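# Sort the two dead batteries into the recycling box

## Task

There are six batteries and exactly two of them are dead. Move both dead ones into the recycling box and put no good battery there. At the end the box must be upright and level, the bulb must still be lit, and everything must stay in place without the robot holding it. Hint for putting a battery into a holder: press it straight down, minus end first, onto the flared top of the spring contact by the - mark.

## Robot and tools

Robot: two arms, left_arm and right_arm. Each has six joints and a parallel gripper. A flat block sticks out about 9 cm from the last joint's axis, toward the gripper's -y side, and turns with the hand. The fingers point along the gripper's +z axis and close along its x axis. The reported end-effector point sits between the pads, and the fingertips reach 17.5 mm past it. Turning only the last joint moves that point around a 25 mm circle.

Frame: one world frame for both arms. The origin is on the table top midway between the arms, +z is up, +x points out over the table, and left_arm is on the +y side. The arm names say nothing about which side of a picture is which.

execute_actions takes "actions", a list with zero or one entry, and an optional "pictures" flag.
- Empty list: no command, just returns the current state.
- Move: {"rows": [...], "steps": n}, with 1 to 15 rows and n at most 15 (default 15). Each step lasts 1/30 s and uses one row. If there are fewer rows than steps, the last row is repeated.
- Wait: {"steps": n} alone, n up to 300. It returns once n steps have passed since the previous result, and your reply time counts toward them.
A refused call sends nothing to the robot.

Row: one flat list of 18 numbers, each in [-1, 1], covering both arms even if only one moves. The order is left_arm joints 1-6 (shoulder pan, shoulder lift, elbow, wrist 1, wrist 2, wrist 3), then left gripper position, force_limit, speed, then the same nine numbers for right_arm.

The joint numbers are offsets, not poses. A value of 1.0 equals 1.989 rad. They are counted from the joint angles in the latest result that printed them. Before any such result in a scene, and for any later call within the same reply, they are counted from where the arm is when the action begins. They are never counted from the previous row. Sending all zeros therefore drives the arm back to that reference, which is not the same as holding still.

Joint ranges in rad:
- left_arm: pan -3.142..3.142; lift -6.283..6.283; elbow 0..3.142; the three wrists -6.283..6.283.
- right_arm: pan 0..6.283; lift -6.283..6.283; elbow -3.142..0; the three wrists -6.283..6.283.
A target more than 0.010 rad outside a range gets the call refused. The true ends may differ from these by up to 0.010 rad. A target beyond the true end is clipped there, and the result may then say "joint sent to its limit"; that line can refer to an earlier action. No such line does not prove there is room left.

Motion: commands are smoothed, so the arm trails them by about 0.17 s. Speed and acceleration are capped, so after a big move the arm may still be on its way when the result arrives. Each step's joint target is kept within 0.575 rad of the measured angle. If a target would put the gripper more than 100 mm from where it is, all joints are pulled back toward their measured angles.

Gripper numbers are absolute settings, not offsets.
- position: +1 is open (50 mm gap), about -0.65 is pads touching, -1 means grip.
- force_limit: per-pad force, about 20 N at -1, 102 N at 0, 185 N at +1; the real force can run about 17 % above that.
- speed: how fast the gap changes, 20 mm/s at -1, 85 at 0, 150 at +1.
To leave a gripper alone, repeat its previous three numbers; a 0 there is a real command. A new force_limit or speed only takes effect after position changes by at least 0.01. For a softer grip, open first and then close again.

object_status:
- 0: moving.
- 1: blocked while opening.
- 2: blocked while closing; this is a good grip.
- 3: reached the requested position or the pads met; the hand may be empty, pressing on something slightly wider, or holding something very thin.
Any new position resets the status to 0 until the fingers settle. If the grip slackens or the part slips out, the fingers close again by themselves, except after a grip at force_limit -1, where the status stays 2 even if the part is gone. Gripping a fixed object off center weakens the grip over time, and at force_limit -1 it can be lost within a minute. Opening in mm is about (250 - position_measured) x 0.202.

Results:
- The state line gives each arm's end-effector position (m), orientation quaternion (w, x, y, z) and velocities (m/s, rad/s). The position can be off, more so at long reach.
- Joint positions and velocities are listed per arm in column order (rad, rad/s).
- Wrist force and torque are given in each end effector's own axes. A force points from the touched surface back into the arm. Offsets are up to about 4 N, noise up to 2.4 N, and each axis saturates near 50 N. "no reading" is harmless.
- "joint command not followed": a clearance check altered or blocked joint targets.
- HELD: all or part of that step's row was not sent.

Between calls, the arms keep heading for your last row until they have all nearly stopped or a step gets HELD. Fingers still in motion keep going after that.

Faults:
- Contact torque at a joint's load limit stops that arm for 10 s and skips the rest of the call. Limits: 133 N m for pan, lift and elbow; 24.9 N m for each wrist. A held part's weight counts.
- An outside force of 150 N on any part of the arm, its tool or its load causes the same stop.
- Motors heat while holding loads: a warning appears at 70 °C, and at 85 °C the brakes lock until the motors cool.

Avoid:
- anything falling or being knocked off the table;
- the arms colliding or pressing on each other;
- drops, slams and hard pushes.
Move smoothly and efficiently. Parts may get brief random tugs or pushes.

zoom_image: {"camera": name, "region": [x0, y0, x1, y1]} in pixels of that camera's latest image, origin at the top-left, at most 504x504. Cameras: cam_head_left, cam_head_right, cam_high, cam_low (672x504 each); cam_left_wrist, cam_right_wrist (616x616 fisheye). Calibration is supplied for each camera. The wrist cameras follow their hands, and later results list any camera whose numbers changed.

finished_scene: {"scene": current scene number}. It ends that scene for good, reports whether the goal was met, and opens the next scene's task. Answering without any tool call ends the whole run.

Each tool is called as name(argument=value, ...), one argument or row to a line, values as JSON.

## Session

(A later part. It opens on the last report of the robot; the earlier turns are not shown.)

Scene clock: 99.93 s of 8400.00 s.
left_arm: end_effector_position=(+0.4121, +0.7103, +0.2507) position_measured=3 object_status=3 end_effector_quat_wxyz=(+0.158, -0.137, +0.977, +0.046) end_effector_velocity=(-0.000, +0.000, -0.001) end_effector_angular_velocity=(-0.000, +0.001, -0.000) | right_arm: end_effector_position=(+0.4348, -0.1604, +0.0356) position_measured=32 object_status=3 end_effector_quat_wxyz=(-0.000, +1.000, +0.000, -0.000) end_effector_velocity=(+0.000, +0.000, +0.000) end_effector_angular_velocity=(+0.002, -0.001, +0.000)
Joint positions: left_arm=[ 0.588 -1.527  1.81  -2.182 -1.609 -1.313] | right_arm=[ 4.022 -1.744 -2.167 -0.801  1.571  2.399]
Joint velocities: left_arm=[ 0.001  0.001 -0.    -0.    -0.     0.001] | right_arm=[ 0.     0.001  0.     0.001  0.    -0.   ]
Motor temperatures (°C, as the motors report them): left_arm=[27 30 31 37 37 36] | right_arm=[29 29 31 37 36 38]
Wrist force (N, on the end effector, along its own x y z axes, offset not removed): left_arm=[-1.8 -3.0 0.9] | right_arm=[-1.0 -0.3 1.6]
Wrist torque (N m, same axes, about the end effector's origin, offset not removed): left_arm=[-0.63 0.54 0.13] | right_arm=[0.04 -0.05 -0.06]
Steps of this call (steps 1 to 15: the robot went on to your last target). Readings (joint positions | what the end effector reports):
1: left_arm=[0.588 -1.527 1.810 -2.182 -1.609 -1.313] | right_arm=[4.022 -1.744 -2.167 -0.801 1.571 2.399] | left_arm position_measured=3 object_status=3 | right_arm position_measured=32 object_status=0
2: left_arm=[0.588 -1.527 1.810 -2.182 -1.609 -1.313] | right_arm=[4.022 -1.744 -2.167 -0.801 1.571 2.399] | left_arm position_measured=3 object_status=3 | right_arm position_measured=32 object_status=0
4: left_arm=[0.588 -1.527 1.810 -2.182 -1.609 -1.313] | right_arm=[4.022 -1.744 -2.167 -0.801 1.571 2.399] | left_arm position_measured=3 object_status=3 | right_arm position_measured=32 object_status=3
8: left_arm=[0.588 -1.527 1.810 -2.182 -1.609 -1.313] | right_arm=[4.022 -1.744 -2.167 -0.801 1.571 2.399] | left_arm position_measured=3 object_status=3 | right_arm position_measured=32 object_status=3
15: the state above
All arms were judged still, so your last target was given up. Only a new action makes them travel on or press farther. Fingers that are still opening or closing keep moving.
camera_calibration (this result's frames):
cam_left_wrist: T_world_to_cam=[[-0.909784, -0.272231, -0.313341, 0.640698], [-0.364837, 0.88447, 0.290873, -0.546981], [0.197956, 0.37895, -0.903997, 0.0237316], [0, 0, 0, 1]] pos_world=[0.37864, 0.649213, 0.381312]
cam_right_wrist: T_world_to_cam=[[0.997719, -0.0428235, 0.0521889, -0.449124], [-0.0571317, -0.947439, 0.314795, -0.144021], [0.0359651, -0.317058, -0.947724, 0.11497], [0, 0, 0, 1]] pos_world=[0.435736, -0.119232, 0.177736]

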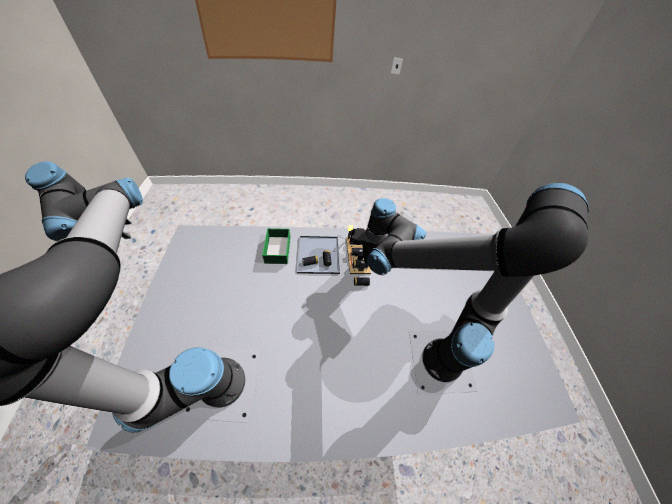

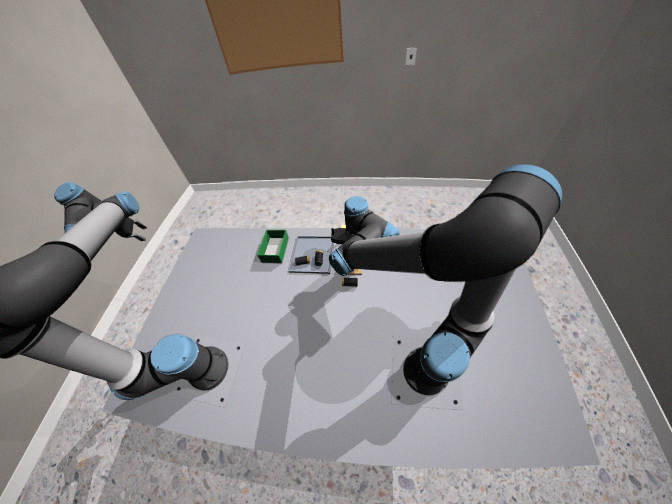

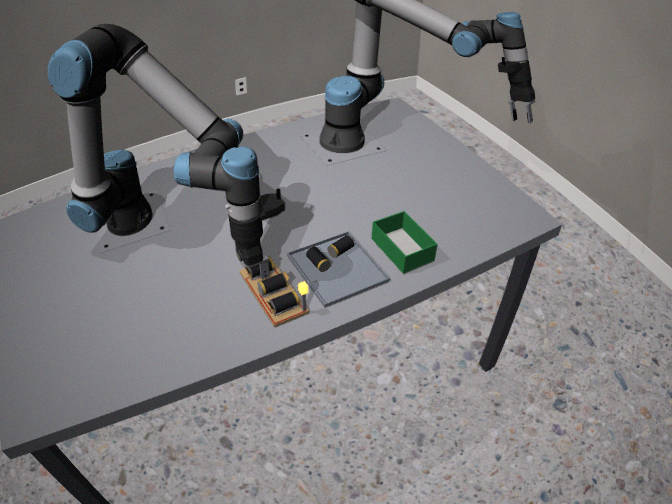

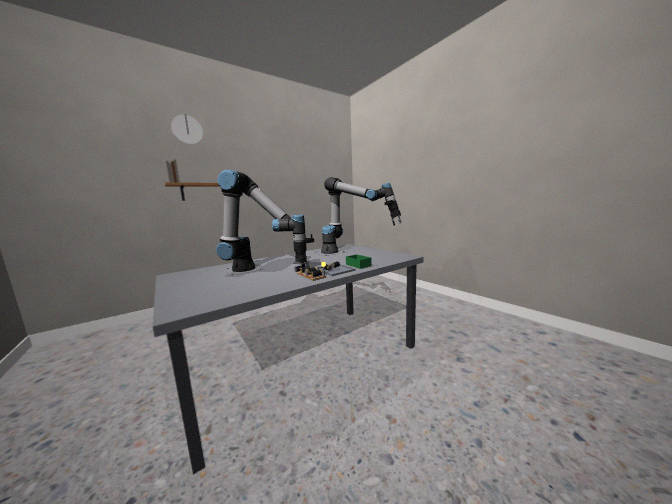

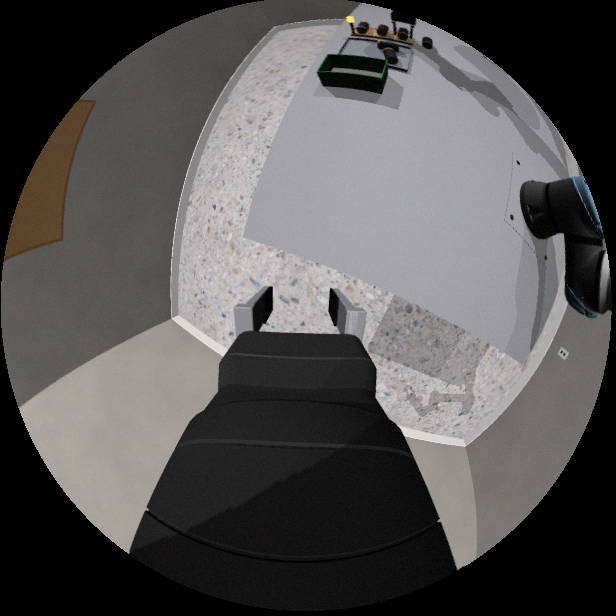

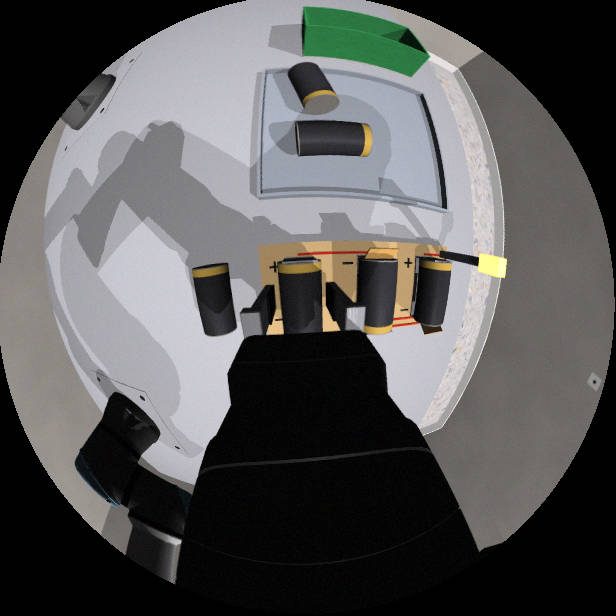

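execute_actions(
  actions=[
    {"rows":[[0,0,0,0,0,0,1,0,0,0,0.0484,0.0335,-0.0819,0,0,0.8,0,-0.3],[0,0,0,0,0,0,1,0,0,0,0.0484,0.0335,-0.0819,0,0,0.8,0,-0.3],[0,0,0,0,0,0,1,0,0,0,0.0484,0.0335,-0.0819,0,0,0.8,0,-0.3],[0,0,0,0,0,0,1,0,0,0,0.0484,0.0335,-0.0819,0,0,0.8,0,-0.3],[0,0,0,0,0,0,1,0,0,0,0.0484,0.0335,-0.0819,0,0,0.8,0,-0.3],[0,0,0,0,0,0,1,0,0,0,0.0484,0.0335,-0.0819,0,0,0.8,0,-0.3],[0,0,0,0,0,0,1,0,0,0,0.0484,0.0335,-0.0819,0,0,0.8,0,-0.3],[0,0,0,0,0,0,1,0,0,0,0.0484,0.0335,-0.0819,0,0,0.8,0,-0.3],[0,0,0,0,0,0,1,0,0,0,0.0484,0.0335,-0.0819,0,0,0.8,0,-0.3],[0,0,0,0,0,0,1,0,0,0.1088,-0.1229,0.2455,-0.1226,0,0.0132,0.8,0,-0.3]],"steps":15},
  ],
  pictures=false,
)

execute_actions(
  actions=[
    {"steps":30},
  ],
)

zoom_image(
  camera="cam_right_wrist",
  region=[220, 100, 460, 340],
)

Scene clock: 112.30 s of 8400.00 s.
left_arm: end_effector_position=(+0.4121, +0.7103, +0.2507) position_measured=3 object_status=3 end_effector_quat_wxyz=(+0.158, -0.137, +0.977, +0.046) end_effector_velocity=(+0.000, -0.000, -0.000) end_effector_angular_velocity=(-0.000, +0.001, -0.002) | right_arm: end_effector_position=(+0.4441, -0.0931, +0.0866) position_measured=32 object_status=3 end_effector_quat_wxyz=(+0.003, +0.999, +0.032, -0.002) end_effector_velocity=(+0.068, +0.495, +0.011) end_effector_angular_velocity=(+0.006, -0.005, +0.432)
Joint positions: left_arm=[ 0.588 -1.527  1.81  -2.182 -1.609 -1.313] | right_arm=[ 4.096 -1.761 -1.975 -0.983  1.571  2.408]
Joint velocities: left_arm=[-0.001  0.     0.001  0.     0.     0.002] | right_arm=[ 0.489 -0.771  0.994 -0.216  0.     0.057]
Motor temperatures (°C, as the motors report them): left_arm=[27 30 31 37 37 36] | right_arm=[29 29 31 37 36 38]
Wrist force (N, on the end effector, along its own x y z axes, offset not removed): left_arm=[-2.1 -0.1 -1.3] | right_arm=[1.9 -2.1 1.1]
Wrist torque (N m, same axes, about the end effector's origin, offset not removed): left_arm=[-0.24 0.61 0.39] | right_arm=[-0.17 -0.45 -0.11]
Steps of this call (steps 1 to 90: nothing new was sent; then 8.87 s passed at rest; steps 91 to 105: all 15 steps of this action). Readings (joint positions | what the end effector reports):
91: left_arm=[0.588 -1.527 1.810 -2.182 -1.609 -1.313] | right_arm=[4.022 -1.744 -2.167 -0.801 1.571 2.399] | left_arm position_measured=3 object_status=3 | right_arm position_measured=32 object_status=3
92: left_arm=[0.588 -1.527 1.810 -2.182 -1.609 -1.313] | right_arm=[4.022 -1.739 -2.163 -0.807 1.571 2.399] | left_arm position_measured=3 object_status=3 | right_arm position_measured=32 object_status=3
94: left_arm=[0.588 -1.527 1.810 -2.182 -1.609 -1.313] | right_arm=[4.022 -1.706 -2.139 -0.854 1.571 2.399] | left_arm position_measured=3 object_status=3 | right_arm position_measured=32 object_status=3
98: left_arm=[0.588 -1.527 1.810 -2.182 -1.609 -1.313] | right_arm=[4.022 -1.667 -2.113 -0.929 1.571 2.399] | left_arm position_measured=3 object_status=3 | right_arm position_measured=32 object_status=3
105: the state above

Scene clock: 113.30 s of 8400.00 s.
left_arm: end_effector_position=(+0.4121, +0.7103, +0.2507) position_measured=3 object_status=3 end_effector_quat_wxyz=(+0.158, -0.137, +0.977, +0.046) end_effector_velocity=(-0.000, +0.001, +0.000) end_effector_angular_velocity=(-0.000, -0.000, +0.002) | right_arm: end_effector_position=(+0.4468, +0.0560, +0.0814) position_measured=32 object_status=3 end_effector_quat_wxyz=(-0.000, +0.995, +0.095, -0.000) end_effector_velocity=(-0.000, +0.001, -0.000) end_effector_angular_velocity=(+0.001, -0.001, +0.001)
Joint positions: left_arm=[ 0.588 -1.527  1.81  -2.182 -1.609 -1.313] | right_arm=[ 4.239 -1.989 -1.679 -1.045  1.571  2.425]
Joint velocities: left_arm=[ 0.001  0.    -0.001 -0.    -0.    -0.001] | right_arm=[ 0.001 -0.001  0.001  0.001 -0.    -0.   ]
Motor temperatures (°C, as the motors report them): left_arm=[27 30 31 37 37 36] | right_arm=[29 29 31 37 36 38]
Wrist force (N, on the end effector, along its own x y z axes, offset not removed): left_arm=[-1.9 3.5 0.2] | right_arm=[0.8 -1.0 1.5]
Wrist torque (N m, same axes, about the end effector's origin, offset not removed): left_arm=[0.34 0.40 0.05] | right_arm=[-0.06 -0.22 -0.17]
Steps of this call (steps 1 to 30: the robot went on to your last target). Readings (joint positions | what the end effector reports):
1: left_arm=[0.588 -1.527 1.810 -2.182 -1.609 -1.313] | right_arm=[4.113 -1.787 -1.942 -0.990 1.571 2.410] | left_arm position_measured=3 object_status=3 | right_arm position_measured=32 object_status=3
2: left_arm=[0.588 -1.527 1.810 -2.182 -1.609 -1.313] | right_arm=[4.129 -1.813 -1.908 -0.998 1.571 2.412] | left_arm position_measured=3 object_status=3 | right_arm position_measured=32 object_status=3
4: left_arm=[0.588 -1.527 1.810 -2.182 -1.609 -1.313] | right_arm=[4.162 -1.865 -1.842 -1.012 1.571 2.416] | left_arm position_measured=3 object_status=3 | right_arm position_measured=32 object_status=3
8: left_arm=[0.588 -1.527 1.810 -2.182 -1.609 -1.313] | right_arm=[4.212 -1.946 -1.735 -1.034 1.571 2.422] | left_arm position_measured=3 object_status=3 | right_arm position_measured=32 object_status=3
30: the state above
All arms were judged still, so your last target was given up. Only a new action makes them travel on or press farther. Fingers that are still opening or closing keep moving.
camera_calibration (this result's frames):
cam_left_wrist: T_world_to_cam=[[-0.909784, -0.272231, -0.313341, 0.640698], [-0.364837, 0.88447, 0.290873, -0.546981], [0.197956, 0.378951, -0.903997, 0.0237316], [0, 0, 0, 1]] pos_world=[0.37864, 0.649213, 0.381312]
cam_right_wrist: T_world_to_cam=[[0.987842, 0.146445, 0.0521801, -0.460376], [0.122896, -0.941167, 0.314804, -0.0335892], [0.0952115, -0.304564, -0.947721, 0.199425], [0, 0, 0, 1]] pos_world=[0.439919, 0.0965441, 0.223596]

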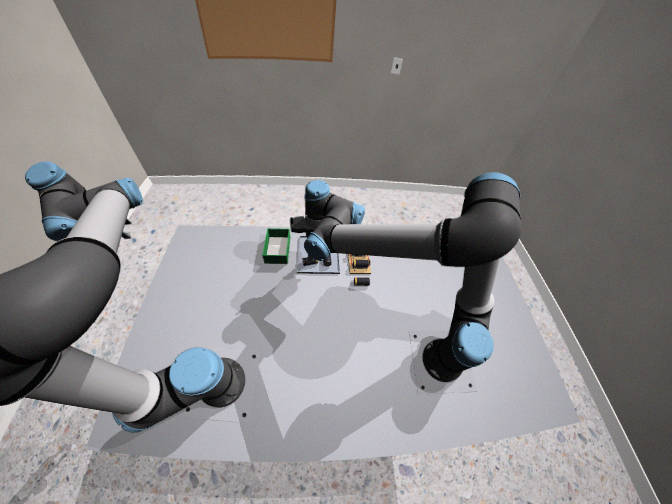

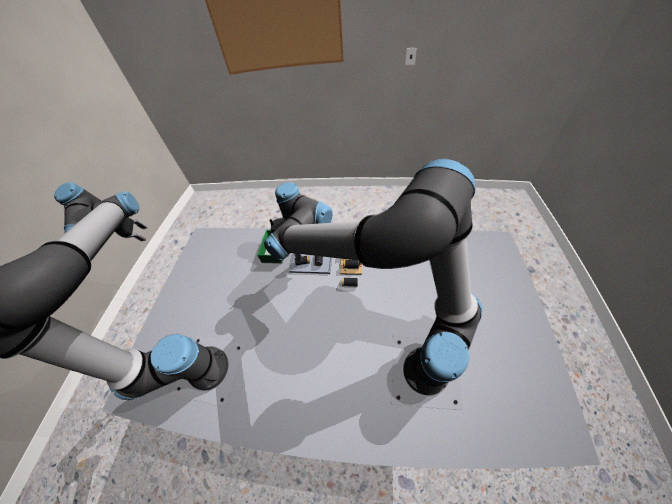

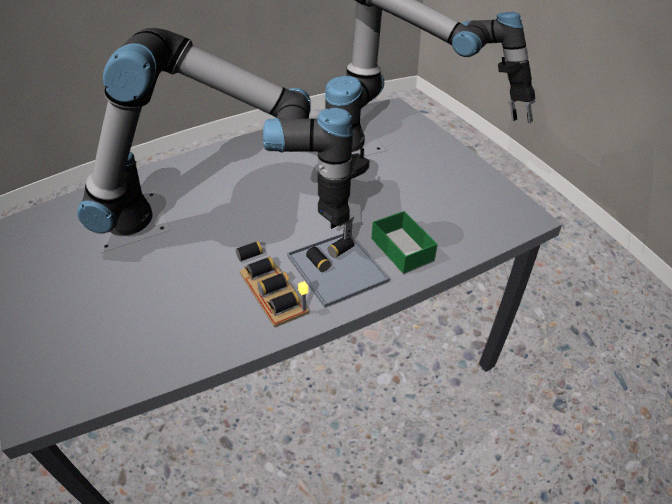

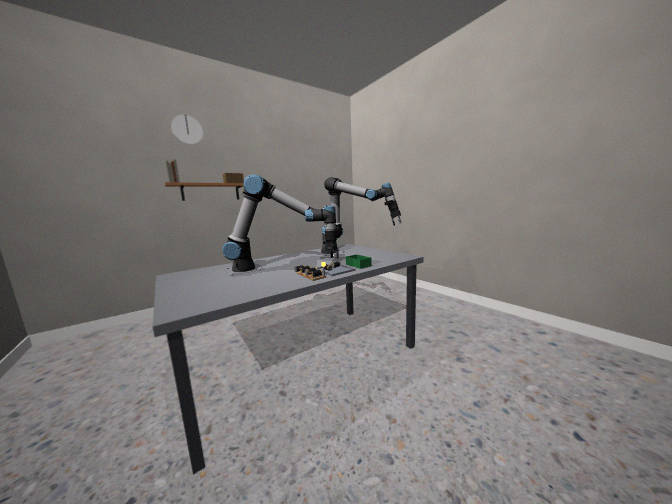

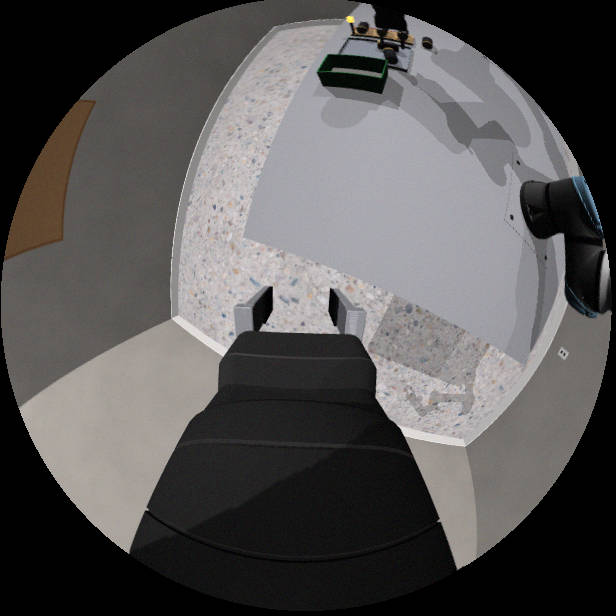

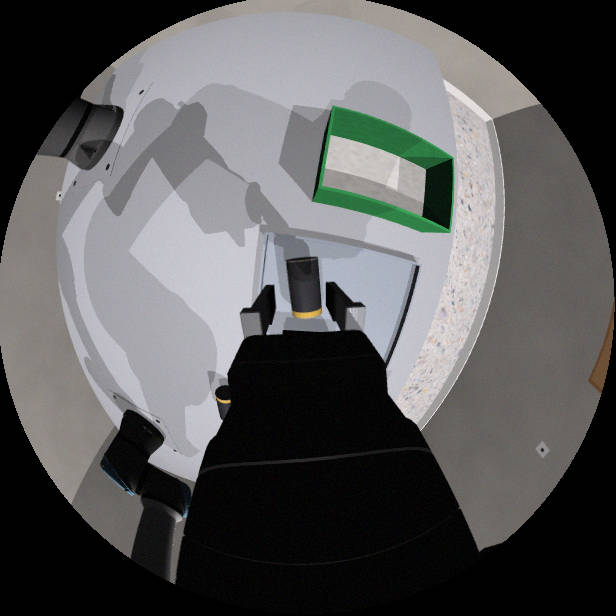

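Region (220, 100, 460, 340) of cam_right_wrist's 616x616 image, scaled by 2.100, with more detail than that image has.

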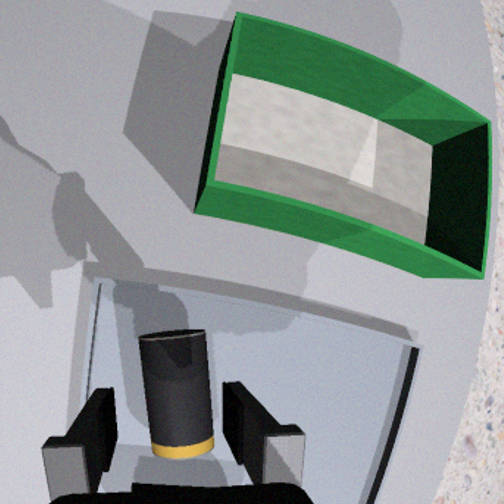

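execute_actions(
  actions=[
    {"rows":[[0,0,0,0,0,0,1,0,0,-0.0044,-0.0027,0.0041,-0.0014,0,-0.0296,0.8,0,-0.3],[0,0,0,0,0,0,1,0,0,-0.0044,-0.0027,0.0041,-0.0014,0,-0.0296,0.8,0,-0.3],[0,0,0,0,0,0,1,0,0,-0.0044,-0.0027,0.0041,-0.0014,0,-0.0296,0.8,0,-0.3],[0,0,0,0,0,0,1,0,0,-0.0044,-0.0027,0.0041,-0.0014,0,-0.0296,0.8,0,-0.3],[0,0,0,0,0,0,1,0,0,-0.0044,-0.0385,-0.023,0.0615,0,-0.0296,0.8,0,-0.3]],"steps":15},
  ],
  pictures=false,
)

execute_actions(
  actions=[
    {"steps":13},
  ],
  pictures=false,
)

execute_actions(
  actions=[
    {"rows":[[0,0,0,0,0,0,1,0,0,0,0,0,0,0,0,-1,0,-0.3]],"steps":14},
  ],
  pictures=false,
)

execute_actions(
  actions=[
    {"rows":[[0,0,0,0,0,0,1,0,0,0,0.052,0.033,-0.085,0,0,-1,0,-0.3],[0,0,0,0,0,0,1,0,0,0,0.052,0.033,-0.085,0,0,-1,0,-0.3],[0,0,0,0,0,0,1,0,0,0,0.052,0.033,-0.085,0,0,-1,0,-0.3],[0,0,0,0,0,0,1,0,0,0,0.052,0.033,-0.085,0,0,-1,0,-0.3],[0,0,0,0,0,0,1,0,0,0,0.052,0.033,-0.085,0,0,-1,0,-0.3],[0,0,0,0,0,0,1,0,0,0,0.052,0.033,-0.085,0,0,-1,0,-0.3],[0,0,0,0,0,0,1,0,0,0,0.052,0.033,-0.085,0,0,-1,0,-0.3],[0,0,0,0,0,0,1,0,0,0,0.052,0.033,-0.085,0,0,-1,0,-0.3],[0,0,0,0,0,0,1,0,0,0,0.052,0.033,-0.085,0,0,-1,0,-0.3],[0,0,0,0,0,0,1,0,0,0.0305,-0.1094,0.2899,-0.1806,0,0.1512,-1,0,-0.3]],"steps":15},
  ],
  pictures=false,
)

execute_actions(
  actions=[
    {"steps":30},
  ],
)

Scene clock: 137.53 s of 8400.00 s.
left_arm: end_effector_position=(+0.4121, +0.7103, +0.2507) position_measured=3 object_status=3 end_effector_quat_wxyz=(+0.158, -0.137, +0.977, +0.046) end_effector_velocity=(+0.000, +0.000, -0.000) end_effector_angular_velocity=(-0.000, +0.001, -0.001) | right_arm: end_effector_position=(+0.4508, +0.0543, +0.0313) position_measured=32 object_status=3 end_effector_quat_wxyz=(+0.000, +0.993, +0.119, -0.000) end_effector_velocity=(+0.001, +0.001, -0.034) end_effector_angular_velocity=(+0.008, -0.005, +0.010)
Joint positions: left_arm=[ 0.588 -1.527  1.81  -2.182 -1.609 -1.313] | right_arm=[ 4.23  -2.06  -1.721 -0.933  1.571  2.367]
Joint velocities: left_arm=[-0.     0.001 -0.    -0.    -0.     0.001] | right_arm=[-0.001 -0.048 -0.034  0.091  0.    -0.012]
Motor temperatures (°C, as the motors report them): left_arm=[27 30 31 37 37 36] | right_arm=[29 29 31 37 36 38]
Wrist force (N, on the end effector, along its own x y z axes, offset not removed): left_arm=[-0.9 -0.2 0.8] | right_arm=[1.4 -0.9 2.3]
Wrist torque (N m, same axes, about the end effector's origin, offset not removed): left_arm=[-0.15 0.26 0.23] | right_arm=[-0.04 -0.44 -0.13]
Steps of this call (steps 1 to 90: nothing new was sent; then 20.73 s passed at rest; steps 91 to 105: all 15 steps of this action). Readings (joint positions | what the end effector reports):
91: left_arm=[0.588 -1.527 1.810 -2.182 -1.609 -1.313] | right_arm=[4.239 -1.989 -1.679 -1.045 1.571 2.425] | left_arm position_measured=3 object_status=3 | right_arm position_measured=32 object_status=3
92: left_arm=[0.588 -1.527 1.810 -2.182 -1.609 -1.313] | right_arm=[4.238 -1.989 -1.678 -1.045 1.571 2.420] | left_arm position_measured=3 object_status=3 | right_arm position_measured=32 object_status=3
94: left_arm=[0.588 -1.527 1.810 -2.182 -1.609 -1.313] | right_arm=[4.235 -1.991 -1.675 -1.046 1.571 2.400] | left_arm position_measured=3 object_status=3 | right_arm position_measured=32 object_status=3
98: left_arm=[0.588 -1.527 1.810 -2.182 -1.609 -1.313] | right_arm=[4.231 -2.023 -1.695 -1.002 1.571 2.377] | left_arm position_measured=3 object_status=3 | right_arm position_measured=32 object_status=3
105: the state above

Scene clock: 137.97 s of 8400.00 s.
left_arm: end_effector_position=(+0.4121, +0.7103, +0.2507) position_measured=3 object_status=3 end_effector_quat_wxyz=(+0.158, -0.137, +0.977, +0.046) end_effector_velocity=(-0.000, +0.000, -0.000) end_effector_angular_velocity=(-0.000, +0.001, -0.000) | right_arm: end_effector_position=(+0.4510, +0.0543, +0.0273) position_measured=32 object_status=3 end_effector_quat_wxyz=(-0.000, +0.993, +0.120, -0.000) end_effector_velocity=(-0.001, +0.000, -0.001) end_effector_angular_velocity=(-0.001, +0.001, +0.001)
Joint positions: left_arm=[ 0.588 -1.527  1.81  -2.182 -1.609 -1.313] | right_arm=[ 4.23  -2.065 -1.725 -0.923  1.571  2.366]
Joint velocities: left_arm=[ 0.     0.001 -0.     0.    -0.     0.001] | right_arm=[ 0.001 -0.002 -0.001  0.001 -0.    -0.   ]
Motor temperatures (°C, as the motors report them): left_arm=[27 30 31 37 37 36] | right_arm=[29 29 31 37 36 38]
Wrist force (N, on the end effector, along its own x y z axes, offset not removed): left_arm=[-4.1 1.7 -1.5] | right_arm=[2.0 -0.2 1.9]
Wrist torque (N m, same axes, about the end effector's origin, offset not removed): left_arm=[-0.06 0.77 0.22] | right_arm=[0.07 -0.57 -0.17]
Steps of this call (steps 1 to 13: the robot went on to your last target). Readings (joint positions | what the end effector reports):
1: left_arm=[0.588 -1.527 1.810 -2.182 -1.609 -1.313] | right_arm=[4.230 -2.061 -1.722 -0.931 1.571 2.367] | left_arm position_measured=3 object_status=3 | right_arm position_measured=32 object_status=3
2: left_arm=[0.588 -1.527 1.810 -2.182 -1.609 -1.313] | right_arm=[4.230 -2.062 -1.722 -0.929 1.571 2.367] | left_arm position_measured=3 object_status=3 | right_arm position_measured=32 object_status=3
4: left_arm=[0.588 -1.527 1.810 -2.182 -1.609 -1.313] | right_arm=[4.230 -2.063 -1.723 -0.926 1.571 2.366] | left_arm position_measured=3 object_status=3 | right_arm position_measured=32 object_status=3
8: left_arm=[0.588 -1.527 1.810 -2.182 -1.609 -1.313] | right_arm=[4.230 -2.065 -1.724 -0.924 1.571 2.366] | left_arm position_measured=3 object_status=3 | right_arm position_measured=32 object_status=3
13: the state above

Scene clock: 138.43 s of 8400.00 s.
left_arm: end_effector_position=(+0.4121, +0.7103, +0.2507) position_measured=3 object_status=3 end_effector_quat_wxyz=(+0.158, -0.137, +0.977, +0.046) end_effector_velocity=(-0.000, +0.000, -0.001) end_effector_angular_velocity=(-0.001, +0.001, +0.001) | right_arm: end_effector_position=(+0.4510, +0.0543, +0.0273) position_measured=94 object_status=2 end_effector_quat_wxyz=(-0.000, +0.993, +0.120, -0.000) end_effector_velocity=(-0.001, -0.000, -0.001) end_effector_angular_velocity=(-0.002, +0.001, +0.001)
Joint positions: left_arm=[ 0.588 -1.527  1.81  -2.182 -1.609 -1.313] | right_arm=[ 4.23  -2.065 -1.725 -0.923  1.571  2.366]
Joint velocities: left_arm=[ 0.     0.001  0.     0.     0.    -0.001] | right_arm=[ 0.001 -0.001  0.    -0.002  0.    -0.   ]
Motor temperatures (°C, as the motors report them): left_arm=[27 31 31 37 37 36] | right_arm=[29 29 31 37 36 38]
Wrist force (N, on the end effector, along its own x y z axes, offset not removed): left_arm=[-0.5 3.5 1.4] | right_arm=[1.0 -0.8 3.1]
Wrist torque (N m, same axes, about the end effector's origin, offset not removed): left_arm=[0.41 0.23 0.28] | right_arm=[0.04 -0.34 -0.14]
Steps of this call (steps 1 to 14: all 14 steps of this action). Readings (joint positions | what the end effector reports):
1: left_arm=[0.588 -1.527 1.810 -2.182 -1.609 -1.313] | right_arm=[4.230 -2.065 -1.725 -0.923 1.571 2.366] | left_arm position_measured=3 object_status=3 | right_arm position_measured=36 object_status=0
2: left_arm=[0.588 -1.527 1.810 -2.182 -1.609 -1.313] | right_arm=[4.230 -2.065 -1.725 -0.923 1.571 2.366] | left_arm position_measured=3 object_status=3 | right_arm position_measured=47 object_status=0
4: left_arm=[0.588 -1.527 1.810 -2.182 -1.609 -1.313] | right_arm=[4.230 -2.065 -1.725 -0.923 1.571 2.366] | left_arm position_measured=3 object_status=3 | right_arm position_measured=68 object_status=0
8: left_arm=[0.588 -1.527 1.810 -2.182 -1.609 -1.313] | right_arm=[4.230 -2.065 -1.725 -0.923 1.571 2.366] | left_arm position_measured=3 object_status=3 | right_arm position_measured=94 object_status=0
14: the state above

Scene clock: 138.93 s of 8400.00 s.
left_arm: end_effector_position=(+0.4121, +0.7103, +0.2507) position_measured=3 object_status=3 end_effector_quat_wxyz=(+0.158, -0.137, +0.977, +0.046) end_effector_velocity=(+0.000, -0.000, -0.000) end_effector_angular_velocity=(-0.001, +0.000, +0.001) | right_arm: end_effector_position=(+0.4604, +0.1030, +0.0867) position_measured=94 object_status=2 end_effector_quat_wxyz=(+0.015, +0.997, +0.075, -0.010) end_effector_velocity=(+0.166, +0.484, +0.057) end_effector_angular_velocity=(+0.086, -0.082, -0.682)
Joint positions: left_arm=[ 0.588 -1.527  1.81  -2.182 -1.609 -1.313] | right_arm=[ 4.258 -2.091 -1.492 -1.164  1.571  2.485]
Joint velocities: left_arm=[-0.     0.     0.    -0.    -0.    -0.002] | right_arm=[ 0.158 -0.894  1.552 -0.543  0.     0.841]
Motor temperatures (°C, as the motors report them): left_arm=[27 31 31 37 37 36] | right_arm=[29 29 31 37 36 38]
Wrist force (N, on the end effector, along its own x y z axes, offset not removed): left_arm=[-1.2 -1.7 -0.4] | right_arm=[0.9 -1.4 5.1]
Wrist torque (N m, same axes, about the end effector's origin, offset not removed): left_arm=[-0.68 0.47 0.17] | right_arm=[-0.09 -0.26 -0.12]
Steps of this call (steps 1 to 15: all 15 steps of this action). Readings (joint positions | what the end effector reports):
1: left_arm=[0.588 -1.527 1.810 -2.182 -1.609 -1.313] | right_arm=[4.230 -2.065 -1.725 -0.923 1.571 2.366] | left_arm position_measured=3 object_status=3 | right_arm position_measured=94 object_status=2
2: left_arm=[0.588 -1.527 1.810 -2.182 -1.609 -1.313] | right_arm=[4.230 -2.060 -1.720 -0.929 1.571 2.366] | left_arm position_measured=3 object_status=3 | right_arm position_measured=94 object_status=2
4: left_arm=[0.588 -1.527 1.810 -2.182 -1.609 -1.313] | right_arm=[4.230 -2.025 -1.697 -0.977 1.571 2.366] | left_arm position_measured=3 object_status=3 | right_arm position_measured=94 object_status=2
8: left_arm=[0.588 -1.527 1.810 -2.182 -1.609 -1.313] | right_arm=[4.230 -1.982 -1.671 -1.055 1.571 2.366] | left_arm position_measured=3 object_status=3 | right_arm position_measured=94 object_status=2
15: the state above

Scene clock: 139.93 s of 8400.00 s.
left_arm: end_effector_position=(+0.4121, +0.7103, +0.2507) position_measured=3 object_status=3 end_effector_quat_wxyz=(+0.158, -0.137, +0.977, +0.046) end_effector_velocity=(+0.000, -0.000, -0.000) end_effector_angular_velocity=(-0.001, +0.000, +0.001) | right_arm: end_effector_position=(+0.4918, +0.2039, +0.0998) position_measured=94 object_status=2 end_effector_quat_wxyz=(+0.000, +1.000, +0.000, -0.000) end_effector_velocity=(+0.000, -0.000, -0.000) end_effector_angular_velocity=(-0.001, +0.000, -0.000)
Joint positions: left_arm=[ 0.588 -1.527  1.81  -2.182 -1.609 -1.313] | right_arm=[ 4.29  -2.283 -1.148 -1.282  1.571  2.667]
Joint velocities: left_arm=[-0.     0.001 -0.    -0.     0.    -0.001] | right_arm=[-0.    -0.001  0.001 -0.001 -0.     0.   ]
Motor temperatures (°C, as the motors report them): left_arm=[27 31 31 37 37 36] | right_arm=[29 29 31 37 36 38]
Wrist force (N, on the end effector, along its own x y z axes, offset not removed): left_arm=[-1.6 -0.6 0.4] | right_arm=[0.5 -0.3 3.8]
Wrist torque (N m, same axes, about the end effector's origin, offset not removed): left_arm=[-0.33 0.54 0.02] | right_arm=[0.13 -0.24 -0.14]
Steps of this call (steps 1 to 30: the robot went on to your last target). Readings (joint positions | what the end effector reports):
1: left_arm=[0.588 -1.527 1.810 -2.182 -1.609 -1.313] | right_arm=[4.263 -2.121 -1.441 -1.183 1.571 2.513] | left_arm position_measured=3 object_status=3 | right_arm position_measured=94 object_status=2
2: left_arm=[0.588 -1.527 1.810 -2.182 -1.609 -1.313] | right_arm=[4.268 -2.151 -1.389 -1.201 1.571 2.541] | left_arm position_measured=3 object_status=3 | right_arm position_measured=94 object_status=2
4: left_arm=[0.588 -1.527 1.810 -2.182 -1.609 -1.313] | right_arm=[4.278 -2.204 -1.294 -1.234 1.571 2.592] | left_arm position_measured=3 object_status=3 | right_arm position_measured=94 object_status=2
8: left_arm=[0.588 -1.527 1.810 -2.182 -1.609 -1.313] | right_arm=[4.286 -2.257 -1.195 -1.267 1.571 2.643] | left_arm position_measured=3 object_status=3 | right_arm position_measured=94 object_status=2
30: the state above
All arms were judged still, so your last target was given up. Only a new action makes them travel on or press farther. Fingers that are still opening or closing keep moving.
camera_calibration (this result's frames):
cam_left_wrist: T_world_to_cam=[[-0.909784, -0.272231, -0.313341, 0.640698], [-0.364837, 0.88447, 0.290874, -0.546981], [0.197956, 0.378951, -0.903997, 0.0237314], [0, 0, 0, 1]] pos_world=[0.37864, 0.649213, 0.381312]
cam_right_wrist: T_world_to_cam=[[0.997734, -0.0426437, 0.0520467, -0.493746], [-0.0569257, -0.947365, 0.315055, 0.183955], [0.035872, -0.317304, -0.947645, 0.289382], [0, 0, 0, 1]] pos_world=[0.492718, 0.245039, 0.241973]

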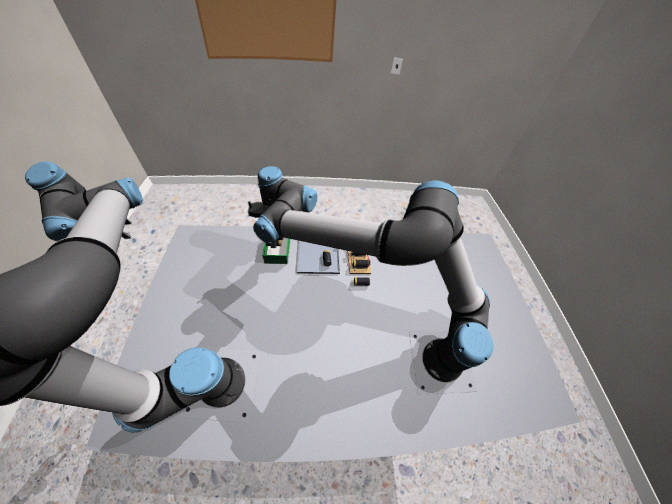

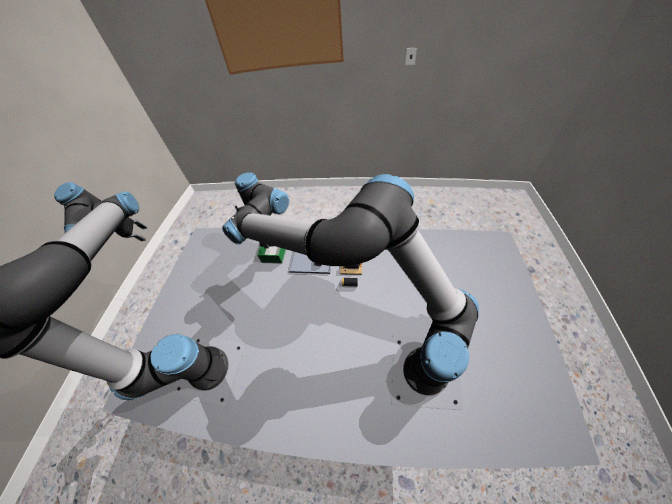

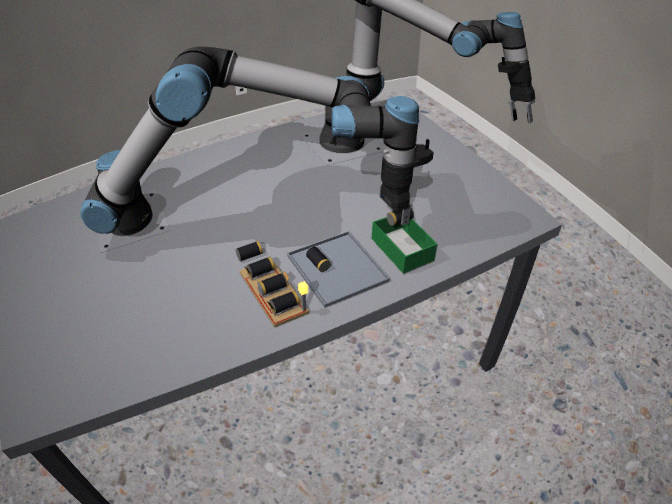

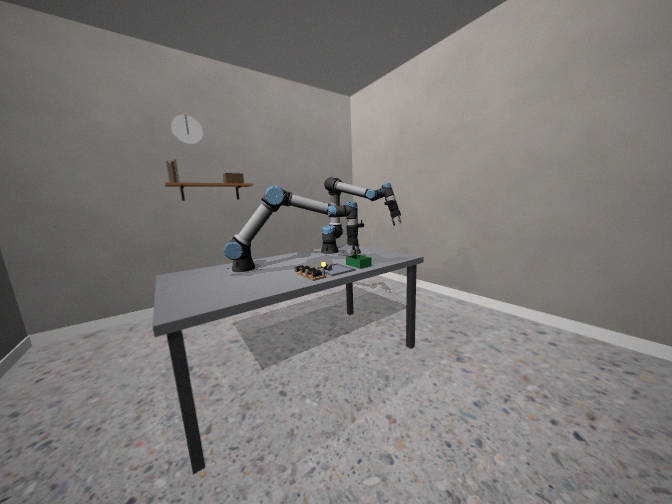

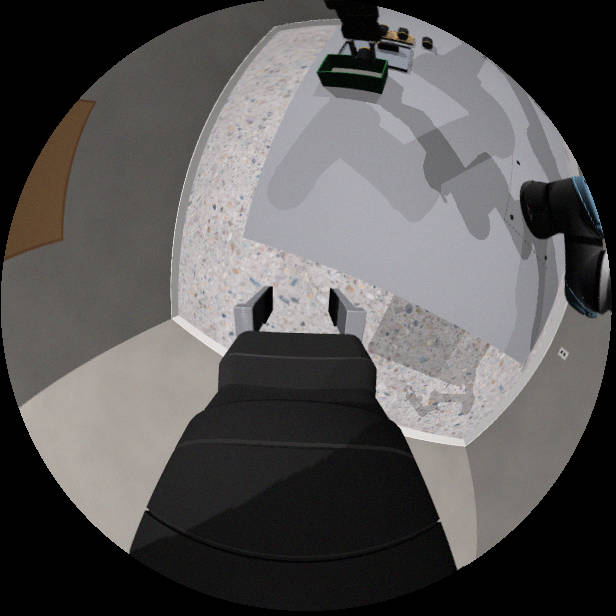

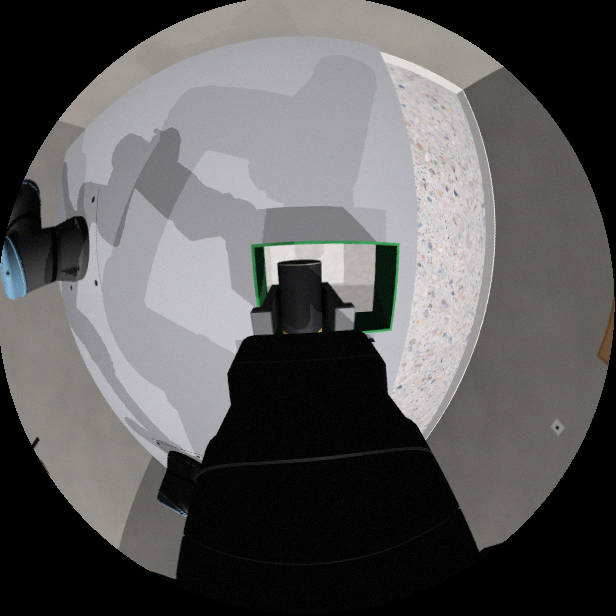

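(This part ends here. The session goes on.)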